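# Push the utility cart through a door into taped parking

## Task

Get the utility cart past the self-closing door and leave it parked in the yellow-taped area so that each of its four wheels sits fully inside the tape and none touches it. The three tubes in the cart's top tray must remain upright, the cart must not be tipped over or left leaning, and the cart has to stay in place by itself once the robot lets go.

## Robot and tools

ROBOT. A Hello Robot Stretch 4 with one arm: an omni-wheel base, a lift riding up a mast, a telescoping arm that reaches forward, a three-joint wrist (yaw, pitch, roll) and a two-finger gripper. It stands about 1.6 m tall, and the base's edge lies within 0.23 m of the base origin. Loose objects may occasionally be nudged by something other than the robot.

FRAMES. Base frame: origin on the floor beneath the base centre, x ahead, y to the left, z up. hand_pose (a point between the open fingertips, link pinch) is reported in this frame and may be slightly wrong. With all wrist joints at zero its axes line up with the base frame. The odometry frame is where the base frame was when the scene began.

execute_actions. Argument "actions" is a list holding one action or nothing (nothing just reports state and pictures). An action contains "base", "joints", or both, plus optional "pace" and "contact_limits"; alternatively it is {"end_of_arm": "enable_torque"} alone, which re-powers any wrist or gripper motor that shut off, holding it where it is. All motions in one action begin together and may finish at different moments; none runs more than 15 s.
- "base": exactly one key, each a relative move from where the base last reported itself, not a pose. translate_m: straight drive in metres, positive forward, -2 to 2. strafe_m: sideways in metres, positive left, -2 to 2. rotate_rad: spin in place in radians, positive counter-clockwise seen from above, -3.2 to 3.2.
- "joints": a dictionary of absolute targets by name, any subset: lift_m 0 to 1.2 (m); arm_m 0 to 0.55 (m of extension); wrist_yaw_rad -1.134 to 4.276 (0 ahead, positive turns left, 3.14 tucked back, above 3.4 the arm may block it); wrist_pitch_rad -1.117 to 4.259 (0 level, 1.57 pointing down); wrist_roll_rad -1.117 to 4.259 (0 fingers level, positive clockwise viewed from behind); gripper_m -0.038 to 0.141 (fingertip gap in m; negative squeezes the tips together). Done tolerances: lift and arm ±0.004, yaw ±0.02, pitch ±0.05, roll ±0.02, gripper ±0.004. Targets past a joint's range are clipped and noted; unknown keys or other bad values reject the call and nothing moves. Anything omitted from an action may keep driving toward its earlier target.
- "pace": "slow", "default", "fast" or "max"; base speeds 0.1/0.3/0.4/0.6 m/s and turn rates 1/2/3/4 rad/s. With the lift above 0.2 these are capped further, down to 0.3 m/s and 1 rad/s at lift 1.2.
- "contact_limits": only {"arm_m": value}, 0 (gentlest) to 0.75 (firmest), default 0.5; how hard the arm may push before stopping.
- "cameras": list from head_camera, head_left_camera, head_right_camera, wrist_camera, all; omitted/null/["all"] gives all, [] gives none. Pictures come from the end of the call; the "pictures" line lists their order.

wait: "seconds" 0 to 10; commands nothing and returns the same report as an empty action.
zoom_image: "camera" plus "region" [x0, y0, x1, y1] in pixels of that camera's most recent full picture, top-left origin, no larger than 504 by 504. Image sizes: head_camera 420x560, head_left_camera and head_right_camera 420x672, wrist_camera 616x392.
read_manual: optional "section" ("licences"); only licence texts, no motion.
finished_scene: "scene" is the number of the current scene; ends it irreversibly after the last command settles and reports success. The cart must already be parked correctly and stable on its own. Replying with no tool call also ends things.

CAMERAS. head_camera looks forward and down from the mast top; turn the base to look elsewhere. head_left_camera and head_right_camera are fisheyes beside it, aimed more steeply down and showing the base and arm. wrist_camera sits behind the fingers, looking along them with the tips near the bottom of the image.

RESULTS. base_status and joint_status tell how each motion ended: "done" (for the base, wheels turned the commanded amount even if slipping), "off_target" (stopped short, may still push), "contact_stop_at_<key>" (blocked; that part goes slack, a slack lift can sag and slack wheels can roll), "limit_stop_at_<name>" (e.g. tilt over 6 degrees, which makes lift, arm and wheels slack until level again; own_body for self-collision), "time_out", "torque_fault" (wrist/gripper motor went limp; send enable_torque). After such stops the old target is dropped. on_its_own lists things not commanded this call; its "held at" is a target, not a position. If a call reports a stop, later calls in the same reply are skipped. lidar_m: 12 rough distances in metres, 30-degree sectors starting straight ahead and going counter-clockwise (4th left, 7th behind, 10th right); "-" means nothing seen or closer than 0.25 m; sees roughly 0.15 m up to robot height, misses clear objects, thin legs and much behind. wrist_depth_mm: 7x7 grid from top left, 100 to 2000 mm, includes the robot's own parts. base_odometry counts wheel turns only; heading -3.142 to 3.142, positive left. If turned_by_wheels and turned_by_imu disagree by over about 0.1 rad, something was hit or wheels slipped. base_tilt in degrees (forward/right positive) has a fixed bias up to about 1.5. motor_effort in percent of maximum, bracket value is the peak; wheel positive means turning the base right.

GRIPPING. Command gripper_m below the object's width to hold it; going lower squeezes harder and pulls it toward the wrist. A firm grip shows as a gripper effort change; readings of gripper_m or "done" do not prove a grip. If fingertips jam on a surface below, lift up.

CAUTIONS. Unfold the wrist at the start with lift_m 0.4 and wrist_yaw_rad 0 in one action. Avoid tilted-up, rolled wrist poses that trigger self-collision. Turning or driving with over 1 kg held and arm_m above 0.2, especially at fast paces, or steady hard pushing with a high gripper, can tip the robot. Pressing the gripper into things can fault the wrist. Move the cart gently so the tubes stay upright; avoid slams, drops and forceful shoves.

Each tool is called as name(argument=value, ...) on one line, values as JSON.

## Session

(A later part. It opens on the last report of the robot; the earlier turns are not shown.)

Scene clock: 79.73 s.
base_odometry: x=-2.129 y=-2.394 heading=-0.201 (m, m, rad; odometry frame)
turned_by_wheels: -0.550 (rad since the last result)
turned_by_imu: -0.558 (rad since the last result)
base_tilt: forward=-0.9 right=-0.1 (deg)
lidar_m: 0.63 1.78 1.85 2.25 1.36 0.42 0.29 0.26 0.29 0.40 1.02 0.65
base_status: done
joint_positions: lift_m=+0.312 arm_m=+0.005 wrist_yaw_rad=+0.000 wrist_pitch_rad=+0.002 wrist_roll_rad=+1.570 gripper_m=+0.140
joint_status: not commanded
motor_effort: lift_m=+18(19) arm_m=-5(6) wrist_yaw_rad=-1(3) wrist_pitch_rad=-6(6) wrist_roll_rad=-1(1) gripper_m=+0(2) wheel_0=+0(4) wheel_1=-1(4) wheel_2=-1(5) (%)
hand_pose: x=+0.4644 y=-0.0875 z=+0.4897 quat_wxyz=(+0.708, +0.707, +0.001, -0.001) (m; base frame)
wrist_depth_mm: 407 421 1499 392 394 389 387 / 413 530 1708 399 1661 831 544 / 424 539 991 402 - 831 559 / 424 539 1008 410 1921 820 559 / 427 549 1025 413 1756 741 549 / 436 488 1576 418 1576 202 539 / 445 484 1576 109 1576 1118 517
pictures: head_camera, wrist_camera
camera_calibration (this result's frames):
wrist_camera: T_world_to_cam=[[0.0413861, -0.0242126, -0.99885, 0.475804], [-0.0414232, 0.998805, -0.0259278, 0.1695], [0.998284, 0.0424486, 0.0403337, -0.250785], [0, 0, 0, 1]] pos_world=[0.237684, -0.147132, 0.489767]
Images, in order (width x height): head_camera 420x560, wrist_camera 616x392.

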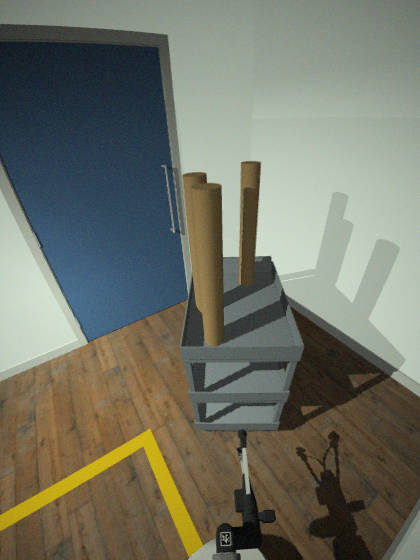

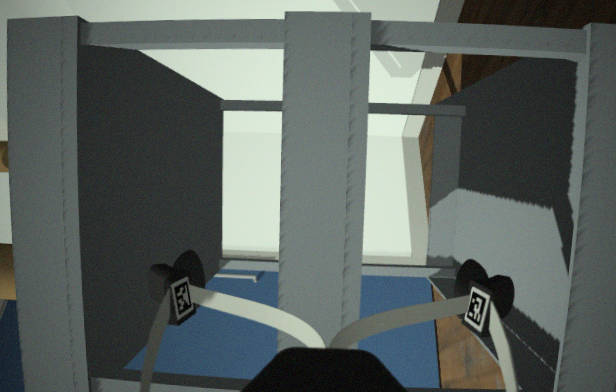

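execute_actions(actions=[{"base":{"translate_m":0.23}}], cameras=[])

execute_actions(actions=[{"joints":{"gripper_m":0.0}}], cameras=[])

execute_actions(actions=[{"base":{"strafe_m":0.35},"pace":"slow"}], cameras=["head_camera","head_left_camera"])

Scene clock: 82.30 s.
base_odometry: x=-1.903 y=-2.439 heading=-0.201 (m, m, rad; odometry frame)
turned_by_wheels: +0.000 (rad since the last result)
turned_by_imu: +0.001 (rad since the last result)
base_tilt: forward=-1.0 right=-0.2 (deg)
lidar_m: 0.39 0.43 1.66 2.21 2.26 0.74 0.52 0.46 0.48 0.66 1.46 0.42
base_status: done
joint_positions: lift_m=+0.312 arm_m=+0.005 wrist_yaw_rad=+0.000 wrist_pitch_rad=+0.002 wrist_roll_rad=+1.570 gripper_m=+0.140
joint_status: not commanded
motor_effort: lift_m=+19(18) arm_m=-5(6) wrist_yaw_rad=+2(2) wrist_pitch_rad=-8(5) wrist_roll_rad=+2(2) gripper_m=+2(0) wheel_0=+1(3) wheel_1=-1(6) wheel_2=+0(8) (%)
hand_pose: x=+0.4642 y=-0.0875 z=+0.4897 quat_wxyz=(+0.708, +0.707, +0.000, -0.001) (m; base frame)
wrist_depth_mm: 370 1397 1366 169 168 1205 615 / 375 530 723 171 171 732 544 / 373 539 732 174 173 750 544 / 375 544 179 176 175 768 539 / 377 521 182 179 177 741 535 / 387 484 184 181 179 202 535 / 387 517 1366 109 182 1138 521
pictures: none
No camera images: the call's "cameras" was empty. Leave "cameras" out to get every camera's image.

Scene clock: 84.67 s.
base_odometry: x=-1.903 y=-2.439 heading=-0.201 (m, m, rad; odometry frame)
turned_by_wheels: +0.000 (rad since the last result)
turned_by_imu: +0.000 (rad since the last result)
base_tilt: forward=-0.9 right=-0.1 (deg)
lidar_m: 0.36 0.40 1.65 2.27 2.23 0.72 0.49 0.47 0.49 0.69 1.46 0.37
base_status: not commanded
joint_positions: lift_m=+0.312 arm_m=+0.005 wrist_yaw_rad=-0.001 wrist_pitch_rad=+0.006 wrist_roll_rad=+1.570 gripper_m=+0.001
joint_status: all done
motor_effort: lift_m=+19(19) arm_m=-5(5) wrist_yaw_rad=+3(11) wrist_pitch_rad=-20(21) wrist_roll_rad=+2(2) gripper_m=-30(28) wheel_0=-2(2) wheel_1=-2(2) wheel_2=+2(3) (%)
hand_pose: x=+0.4641 y=-0.0878 z=+0.4885 quat_wxyz=(+0.708, +0.707, +0.002, -0.003) (m; base frame)
wrist_depth_mm: 377 1397 155 153 151 1138 504 / 379 539 156 155 153 732 539 / 377 544 158 158 156 732 535 / 382 559 161 159 158 750 530 / 384 559 164 161 160 759 525 / 392 175 166 164 163 627 539 / 394 1366 168 109 165 991 488
pictures: none
No camera images: the call's "cameras" was empty. Leave "cameras" out to get every camera's image.

Scene clock: 89.30 s.
base_odometry: x=-1.833 y=-2.097 heading=-0.202 (m, m, rad; odometry frame)
turned_by_wheels: -0.001 (rad since the last result)
turned_by_imu: -0.004 (rad since the last result)
base_tilt: forward=-1.0 right=-0.1 (deg)
lidar_m: 0.40 1.40 1.47 1.98 1.95 0.99 0.71 0.64 0.68 0.92 0.38 0.35
base_status: done
joint_positions: lift_m=+0.312 arm_m=+0.005 wrist_yaw_rad=-0.010 wrist_pitch_rad=+0.002 wrist_roll_rad=+1.562 gripper_m=+0.001
joint_status: not commanded
on_its_own: wrist_yaw_rad is at rest, and its effort (+26) is outside its rest range (-13 to +13); wrist_roll_rad is at rest, and its effort (+22) is outside its rest range (-13 to +13)
motor_effort: lift_m=+19(19) arm_m=-4(5) wrist_yaw_rad=+26(33) wrist_pitch_rad=-10(18) wrist_roll_rad=+22(22) gripper_m=-24(30) wheel_0=-4(12) wheel_1=-2(6) wheel_2=-3(5) (%)
hand_pose: x=+0.4633 y=-0.0903 z=+0.4895 quat_wxyz=(+0.710, +0.704, -0.003, -0.004) (m; base frame)
wrist_depth_mm: 368 480 - - - 640 574 / 370 492 105 104 103 668 549 / 373 530 116 114 112 676 549 / 375 539 130 127 125 654 544 / 379 1366 149 142 140 1160 496 / 389 1281 173 163 160 175 452 / 1182 1229 1205 109 176 1098 699
pictures: head_camera, head_left_camera
Images, in order (width x height): head_camera 420x560, head_left_camera 420x672.

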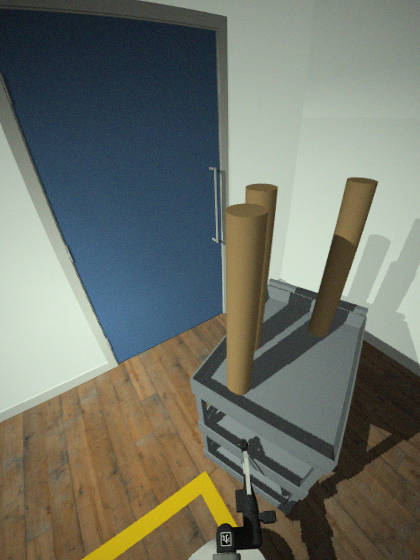

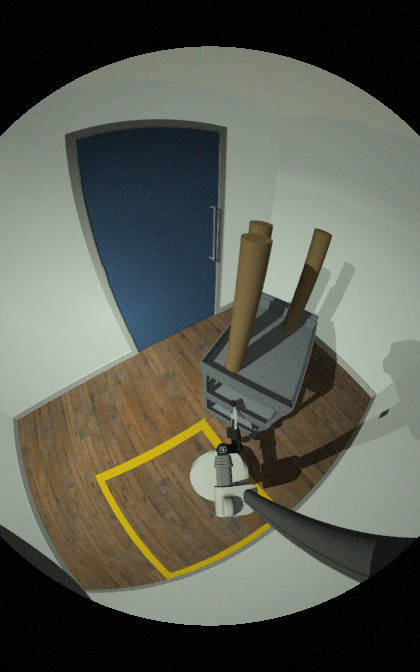

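execute_actions(actions=[{"joints":{"gripper_m":0.14}}], cameras=[])

execute_actions(actions=[{"base":{"translate_m":-0.07}}], cameras=[])

execute_actions(actions=[{"base":{"strafe_m":0.38}}], cameras=[])

execute_actions(actions=[{"base":{"rotate_rad":-0.64}}], cameras=["head_camera","wrist_camera"])

Scene clock: 92.50 s.
base_odometry: x=-1.833 y=-2.097 heading=-0.201 (m, m, rad; odometry frame)
turned_by_wheels: +0.001 (rad since the last result)
turned_by_imu: +0.001 (rad since the last result)
base_tilt: forward=-0.9 right=-0.2 (deg)
lidar_m: 0.40 1.39 1.46 1.96 1.95 1.01 0.71 0.65 0.67 0.94 1.74 0.36
base_status: not commanded
joint_positions: lift_m=+0.312 arm_m=+0.004 wrist_yaw_rad=+0.000 wrist_pitch_rad=+0.002 wrist_roll_rad=+1.570 gripper_m=+0.140
joint_status: all done
motor_effort: lift_m=+19(19) arm_m=-3(4) wrist_yaw_rad=-1(29) wrist_pitch_rad=-6(8) wrist_roll_rad=+0(23) gripper_m=-1(27) wheel_0=+1(3) wheel_1=+0(2) wheel_2=-1(3) (%)
hand_pose: x=+0.4639 y=-0.0875 z=+0.4897 quat_wxyz=(+0.708, +0.707, +0.001, -0.001) (m; base frame)
wrist_depth_mm: 373 488 110 109 108 647 554 / 375 530 121 119 118 699 544 / 370 535 134 132 129 732 549 / 375 549 153 147 145 1160 544 / 377 1336 178 166 167 1060 484 / 387 1281 199 185 182 202 455 / 798 1205 1205 109 1160 1118 759
pictures: none
No camera images: the call's "cameras" was empty. Leave "cameras" out to get every camera's image.

Scene clock: 93.83 s.
base_odometry: x=-1.902 y=-2.083 heading=-0.201 (m, m, rad; odometry frame)
turned_by_wheels: +0.000 (rad since the last result)
turned_by_imu: +0.000 (rad since the last result)
base_tilt: forward=-0.9 right=-0.2 (deg)
lidar_m: 0.48 1.45 1.51 2.00 1.94 0.93 0.63 0.60 0.62 0.84 1.78 0.39
base_status: done
joint_positions: lift_m=+0.312 arm_m=+0.004 wrist_yaw_rad=+0.000 wrist_pitch_rad=+0.002 wrist_roll_rad=+1.570 gripper_m=+0.140
joint_status: not commanded
motor_effort: lift_m=+19(19) arm_m=-3(3) wrist_yaw_rad=+1(0) wrist_pitch_rad=-7(6) wrist_roll_rad=+1(2) gripper_m=-1(1) wheel_0=+0(4) wheel_1=+1(4) wheel_2=+0(7) (%)
hand_pose: x=+0.4639 y=-0.0875 z=+0.4897 quat_wxyz=(+0.708, +0.707, +0.001, -0.001) (m; base frame)
wrist_depth_mm: 373 525 170 163 162 723 564 / 373 525 723 179 179 768 544 / 373 539 809 197 200 778 544 / 375 549 1537 220 229 715 535 / 379 549 1464 249 1397 1060 525 / 389 1336 1336 277 283 202 480 / 397 399 402 109 1255 960 433
pictures: none
No camera images: the call's "cameras" was empty. Leave "cameras" out to get every camera's image.

Scene clock: 96.43 s.
base_odometry: x=-1.826 y=-1.710 heading=-0.201 (m, m, rad; odometry frame)
turned_by_wheels: +0.000 (rad since the last result)
turned_by_imu: +0.000 (rad since the last result)
base_tilt: forward=-0.8 right=-0.2 (deg)
lidar_m: 1.37 1.27 1.31 1.70 1.60 1.23 0.83 0.79 0.82 1.14 0.67 0.64
base_status: done
joint_positions: lift_m=+0.312 arm_m=+0.004 wrist_yaw_rad=+0.000 wrist_pitch_rad=+0.002 wrist_roll_rad=+1.570 gripper_m=+0.140
joint_status: not commanded
motor_effort: lift_m=+19(19) arm_m=-3(3) wrist_yaw_rad=+2(1) wrist_pitch_rad=-8(6) wrist_roll_rad=+0(1) gripper_m=+5(0) wheel_0=+2(7) wheel_1=+0(8) wheel_2=+0(0) (%)
hand_pose: x=+0.4639 y=-0.0875 z=+0.4897 quat_wxyz=(+0.708, +0.707, +0.001, -0.001) (m; base frame)
wrist_depth_mm: 389 1078 384 373 370 661 691 / 1661 1618 1618 1618 1576 1182 778 / 1537 1499 1464 1464 1464 1160 778 / 1397 1366 1336 1366 1336 1182 768 / 1255 1229 1229 1229 1229 1078 768 / 1160 1160 1138 1138 1138 203 759 / 1078 1078 1098 109 1060 1060 750
pictures: none
No camera images: the call's "cameras" was empty. Leave "cameras" out to get every camera's image.

Scene clock: 97.83 s.
base_odometry: x=-1.826 y=-1.710 heading=-0.841 (m, m, rad; odometry frame)
turned_by_wheels: -0.640 (rad since the last result)
turned_by_imu: -0.649 (rad since the last result)
base_tilt: forward=-0.9 right=-0.1 (deg)
lidar_m: 0.64 1.42 1.26 1.30 1.59 1.60 1.45 0.91 0.80 0.82 1.00 0.68
base_status: done
joint_positions: lift_m=+0.312 arm_m=+0.004 wrist_yaw_rad=+0.000 wrist_pitch_rad=+0.002 wrist_roll_rad=+1.570 gripper_m=+0.140
joint_status: not commanded
motor_effort: lift_m=+19(19) arm_m=-3(3) wrist_yaw_rad=+3(1) wrist_pitch_rad=-8(7) wrist_roll_rad=+2(1) gripper_m=-1(2) wheel_0=-1(5) wheel_1=-1(6) wheel_2=-1(5) (%)
hand_pose: x=+0.4639 y=-0.0875 z=+0.4897 quat_wxyz=(+0.708, +0.707, +0.001, -0.001) (m; base frame)
wrist_depth_mm: 1708 1708 1708 1661 1661 1098 732 / 455 500 1808 436 1756 661 439 / 452 539 991 436 1808 820 564 / 455 544 1008 442 1921 809 559 / 452 544 1008 439 - 741 496 / 455 484 1025 439 991 202 492 / 462 484 1661 109 1661 854 488
pictures: head_camera, wrist_camera
camera_calibration (this result's frames):
wrist_camera: T_world_to_cam=[[0.0413704, -0.0242123, -0.99885, 0.475809], [-0.0413927, 0.998807, -0.0259256, 0.169473], [0.998286, 0.0424176, 0.0403189, -0.250295], [0, 0, 0, 1]] pos_world=[0.237197, -0.147134, 0.489748]
Images, in order (width x height): head_camera 420x560, wrist_camera 616x392.

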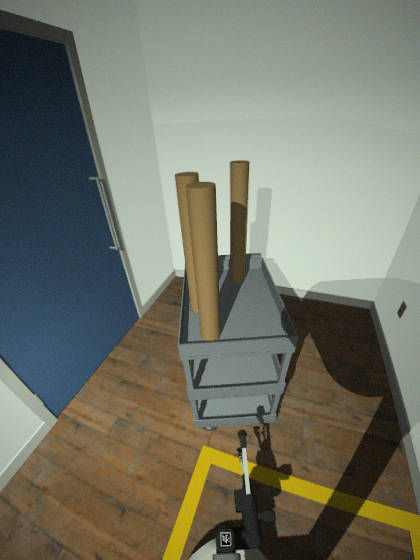

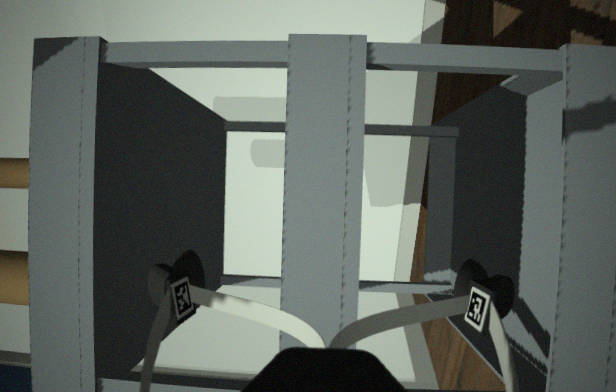

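execute_actions(actions=[{"base":{"translate_m":0.255}}], cameras=[])

execute_actions(actions=[{"joints":{"gripper_m":0.0}}], cameras=[])

execute_actions(actions=[{"base":{"translate_m":-1.0},"pace":"slow"}], cameras=["head_camera","head_left_camera","head_right_camera"])

Scene clock: 100.63 s.
base_odometry: x=-1.656 y=-1.900 heading=-0.841 (m, m, rad; odometry frame)
turned_by_wheels: +0.000 (rad since the last result)
turned_by_imu: +0.001 (rad since the last result)
base_tilt: forward=-0.9 right=-0.2 (deg)
lidar_m: 0.37 0.43 1.17 1.19 1.47 1.84 1.60 1.00 0.91 0.92 1.12 0.41
base_status: done
joint_positions: lift_m=+0.312 arm_m=+0.004 wrist_yaw_rad=+0.000 wrist_pitch_rad=+0.002 wrist_roll_rad=+1.570 gripper_m=+0.140
joint_status: not commanded
motor_effort: lift_m=+19(19) arm_m=-3(3) wrist_yaw_rad=+1(1) wrist_pitch_rad=-7(7) wrist_roll_rad=+2(0) gripper_m=+2(0) wheel_0=+1(5) wheel_1=-1(7) wheel_2=+1(9) (%)
hand_pose: x=+0.4639 y=-0.0875 z=+0.4897 quat_wxyz=(+0.708, +0.707, +0.001, -0.001) (m; base frame)
wrist_depth_mm: 373 1537 1464 180 179 1205 788 / 375 525 768 181 180 1182 512 / 373 539 723 181 180 759 544 / 375 539 732 182 181 768 539 / 377 512 219 182 181 750 535 / 387 484 190 182 181 202 530 / 384 517 1464 109 182 668 539
pictures: none
No camera images: the call's "cameras" was empty. Leave "cameras" out to get every camera's image.

Scene clock: 103.00 s.
base_odometry: x=-1.656 y=-1.900 heading=-0.841 (m, m, rad; odometry frame)
turned_by_wheels: +0.000 (rad since the last result)
turned_by_imu: +0.001 (rad since the last result)
base_tilt: forward=-0.9 right=-0.2 (deg)
lidar_m: 0.37 0.39 1.17 1.17 1.48 1.84 1.61 1.00 0.91 0.90 1.11 0.38
base_status: not commanded
joint_positions: lift_m=+0.312 arm_m=+0.004 wrist_yaw_rad=+0.003 wrist_pitch_rad=+0.006 wrist_roll_rad=+1.570 gripper_m=+0.001
joint_status: all done
motor_effort: lift_m=+19(19) arm_m=-3(3) wrist_yaw_rad=-7(7) wrist_pitch_rad=-19(18) wrist_roll_rad=-2(2) gripper_m=-26(28) wheel_0=-1(1) wheel_1=-2(1) wheel_2=+4(4) (%)
hand_pose: x=+0.4641 y=-0.0867 z=+0.4885 quat_wxyz=(+0.707, +0.707, +0.003, -0.001) (m; base frame)
wrist_depth_mm: 377 1499 163 162 160 1182 768 / 382 539 164 162 161 1025 512 / 377 549 164 163 162 741 539 / 377 554 165 163 163 750 535 / 384 564 167 165 163 750 530 / 394 462 167 165 164 621 535 / 392 559 168 109 165 597 488
pictures: none
No camera images: the call's "cameras" was empty. Leave "cameras" out to get every camera's image.

action 0: "base": translate_m = -1.0 would last too long for one action: at the pace "slow" translate_m can be at most 0.766 in either direction: name a faster pace, or command the rest in another action

execute_actions(actions=[{"base":{"translate_m":-0.7},"pace":"slow"}], cameras=[])

execute_actions(actions=[{"base":{"translate_m":-0.3},"pace":"slow"}], cameras=["head_camera","head_left_camera","head_right_camera"])

Scene clock: 111.60 s.
base_odometry: x=-2.122 y=-1.379 heading=-0.841 (m, m, rad; odometry frame)
turned_by_wheels: +0.000 (rad since the last result)
turned_by_imu: +0.003 (rad since the last result)
base_tilt: forward=-0.8 right=-0.2 (deg)
lidar_m: 0.37 0.41 1.42 1.45 1.34 1.16 1.16 0.72 0.63 0.63 0.80 0.40
base_status: done
joint_positions: lift_m=+0.312 arm_m=+0.004 wrist_yaw_rad=+0.004 wrist_pitch_rad=+0.006 wrist_roll_rad=+1.567 gripper_m=+0.001
joint_status: not commanded
motor_effort: lift_m=+19(19) arm_m=-3(3) wrist_yaw_rad=-13(14) wrist_pitch_rad=-20(19) wrist_roll_rad=+7(7) gripper_m=-28(29) wheel_0=+0(2) wheel_1=-1(4) wheel_2=+4(8) (%)
hand_pose: x=+0.4642 y=-0.0863 z=+0.4885 quat_wxyz=(+0.708, +0.706, +0.004, -0.001) (m; base frame)
wrist_depth_mm: 373 - 159 158 156 1182 768 / 382 535 161 159 158 715 535 / 377 549 163 161 159 750 539 / 382 554 164 162 161 759 530 / 384 554 165 163 163 759 525 / 392 466 167 165 164 183 535 / 394 1160 169 109 166 640 488
pictures: none
No camera images: the call's "cameras" was empty. Leave "cameras" out to get every camera's image.

Scene clock: 115.87 s.
base_odometry: x=-2.322 y=-1.155 heading=-0.840 (m, m, rad; odometry frame)
turned_by_wheels: +0.000 (rad since the last result)
turned_by_imu: +0.002 (rad since the last result)
base_tilt: forward=-0.9 right=-0.2 (deg)
lidar_m: 0.36 0.40 1.51 1.54 1.00 0.88 0.90 0.61 0.54 0.56 0.70 0.41
base_status: done
joint_positions: lift_m=+0.312 arm_m=+0.004 wrist_yaw_rad=+0.003 wrist_pitch_rad=+0.006 wrist_roll_rad=+1.567 gripper_m=+0.001
joint_status: not commanded
motor_effort: lift_m=+19(19) arm_m=-3(3) wrist_yaw_rad=-10(13) wrist_pitch_rad=-19(19) wrist_roll_rad=+9(7) gripper_m=-27(32) wheel_0=+1(3) wheel_1=-1(6) wheel_2=+4(9) (%)
hand_pose: x=+0.4642 y=-0.0865 z=+0.4885 quat_wxyz=(+0.709, +0.706, +0.003, -0.001) (m; base frame)
wrist_depth_mm: 375 - 159 157 156 1160 778 / 379 539 160 158 157 723 539 / 377 554 162 160 159 741 535 / 382 549 164 162 160 750 535 / 384 559 165 163 162 759 530 / 394 462 167 165 164 182 539 / 392 1229 169 109 165 798 484
pictures: head_camera, head_left_camera, head_right_camera
Images, in order (width x height): head_camera 420x560, head_left_camera 420x672, head_right_camera 420x672.

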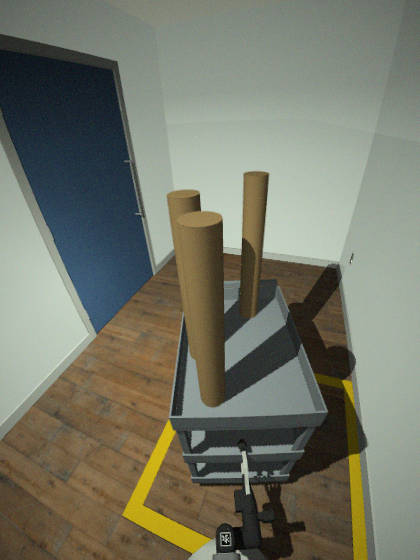

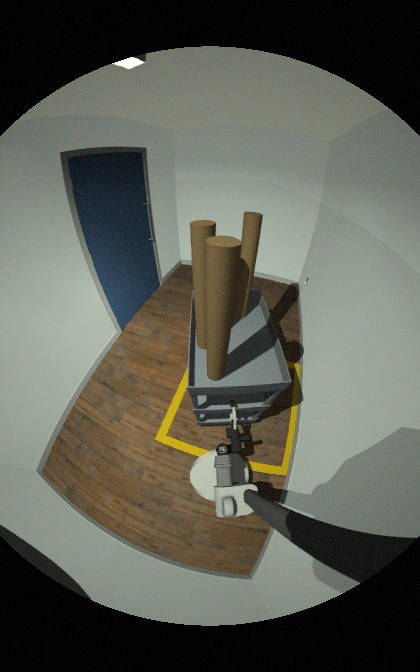

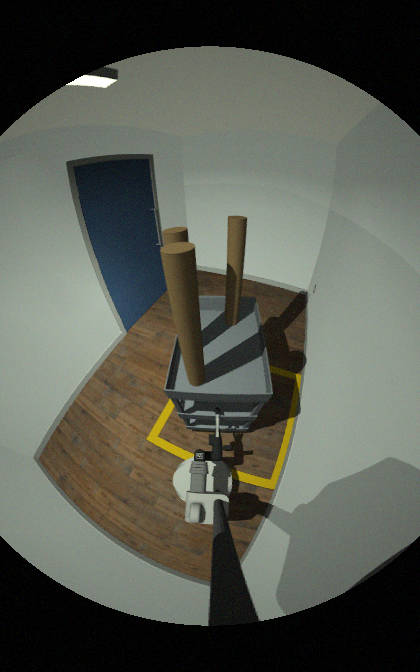

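execute_actions(actions=[{"joints":{"gripper_m":0.14}}], cameras=[])

execute_actions(actions=[{"base":{"translate_m":-0.15}}], cameras=[])

execute_actions(actions=[{"base":{"strafe_m":0.45}}], cameras=["head_camera","head_right_camera"])

Scene clock: 118.90 s.
base_odometry: x=-2.323 y=-1.155 heading=-0.841 (m, m, rad; odometry frame)
turned_by_wheels: +0.000 (rad since the last result)
turned_by_imu: +0.001 (rad since the last result)
base_tilt: forward=-0.9 right=-0.2 (deg)
lidar_m: 0.36 0.41 1.50 1.57 1.01 0.89 0.91 0.61 0.53 0.53 0.68 0.41
base_status: not commanded
joint_positions: lift_m=+0.312 arm_m=+0.004 wrist_yaw_rad=+0.000 wrist_pitch_rad=+0.002 wrist_roll_rad=+1.570 gripper_m=+0.140
joint_status: all done
motor_effort: lift_m=+19(19) arm_m=-3(3) wrist_yaw_rad=+1(9) wrist_pitch_rad=-5(21) wrist_roll_rad=+1(8) gripper_m=+0(38) wheel_0=+2(1) wheel_1=+0(1) wheel_2=+0(4) (%)
hand_pose: x=+0.4639 y=-0.0874 z=+0.4897 quat_wxyz=(+0.708, +0.707, +0.001, -0.001) (m; base frame)
wrist_depth_mm: 373 - - 181 179 1182 778 / 375 530 715 181 180 946 530 / 375 539 732 183 182 768 539 / 375 539 741 185 183 768 544 / 379 544 220 187 186 741 539 / 387 488 191 187 186 202 530 / 387 517 1863 109 188 1078 530
pictures: none
No camera images: the call's "cameras" was empty. Leave "cameras" out to get every camera's image.

Scene clock: 120.73 s.
base_odometry: x=-2.423 y=-1.044 heading=-0.841 (m, m, rad; odometry frame)
turned_by_wheels: +0.000 (rad since the last result)
turned_by_imu: +0.000 (rad since the last result)
base_tilt: forward=-0.9 right=-0.2 (deg)
lidar_m: 0.55 1.76 1.59 1.36 0.84 0.75 0.76 0.56 0.46 0.47 0.64 0.57
base_status: done
joint_positions: lift_m=+0.312 arm_m=+0.004 wrist_yaw_rad=+0.000 wrist_pitch_rad=+0.002 wrist_roll_rad=+1.570 gripper_m=+0.140
joint_status: not commanded
motor_effort: lift_m=+19(19) arm_m=-3(3) wrist_yaw_rad=+1(2) wrist_pitch_rad=-7(7) wrist_roll_rad=+1(0) gripper_m=+1(2) wheel_0=+0(7) wheel_1=-1(4) wheel_2=-2(8) (%)
hand_pose: x=+0.4639 y=-0.0874 z=+0.4897 quat_wxyz=(+0.708, +0.707, +0.001, -0.001) (m; base frame)
wrist_depth_mm: 345 355 340 327 327 330 325 / 375 530 - 330 - 1008 521 / 373 535 - 332 1756 820 539 / 375 549 - 336 1983 820 539 / 375 549 - 340 - 741 535 / 389 488 946 342 904 202 535 / 389 517 - 109 - 1078 539
pictures: none
No camera images: the call's "cameras" was empty. Leave "cameras" out to get every camera's image.

Scene clock: 123.63 s.
base_odometry: x=-2.087 y=-0.743 heading=-0.841 (m, m, rad; odometry frame)
turned_by_wheels: +0.000 (rad since the last result)
turned_by_imu: -0.001 (rad since the last result)
base_tilt: forward=-0.9 right=-0.1 (deg)
lidar_m: 1.23 1.27 1.16 1.08 0.67 0.61 0.59 0.77 0.90 0.90 0.81 0.65
base_status: done
joint_positions: lift_m=+0.312 arm_m=+0.004 wrist_yaw_rad=+0.000 wrist_pitch_rad=+0.002 wrist_roll_rad=+1.570 gripper_m=+0.140
joint_status: not commanded
motor_effort: lift_m=+19(18) arm_m=-3(3) wrist_yaw_rad=+0(0) wrist_pitch_rad=-9(6) wrist_roll_rad=+1(0) gripper_m=+1(1) wheel_0=+1(8) wheel_1=-1(8) wheel_2=-1(1) (%)
hand_pose: x=+0.4639 y=-0.0874 z=+0.4897 quat_wxyz=(+0.708, +0.707, +0.001, -0.001) (m; base frame)
wrist_depth_mm: 427 517 - 399 - 831 564 / - 798 931 891 - 820 699 / - - - - - 1182 778 / - - - - - 1182 768 / - - - - - 1078 768 / 1808 1756 1708 1921 1708 203 759 / 1464 1464 1537 109 1576 1118 750
pictures: head_camera, head_right_camera
Images, in order (width x height): head_camera 420x560, head_right_camera 420x672.

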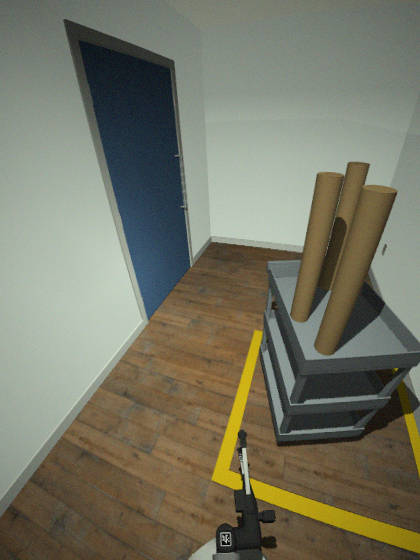

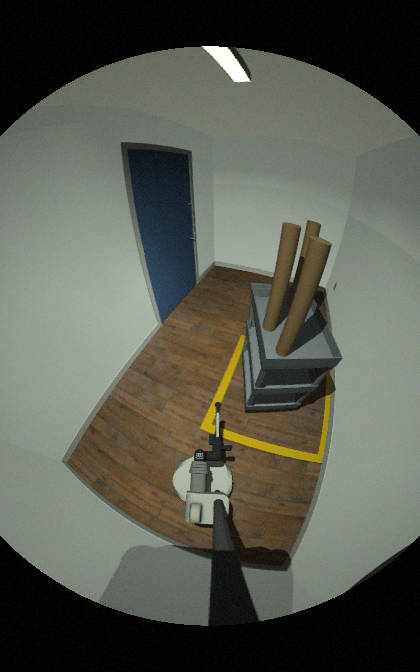

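finished_scene(scene=2)

The scene is finished: the task was done.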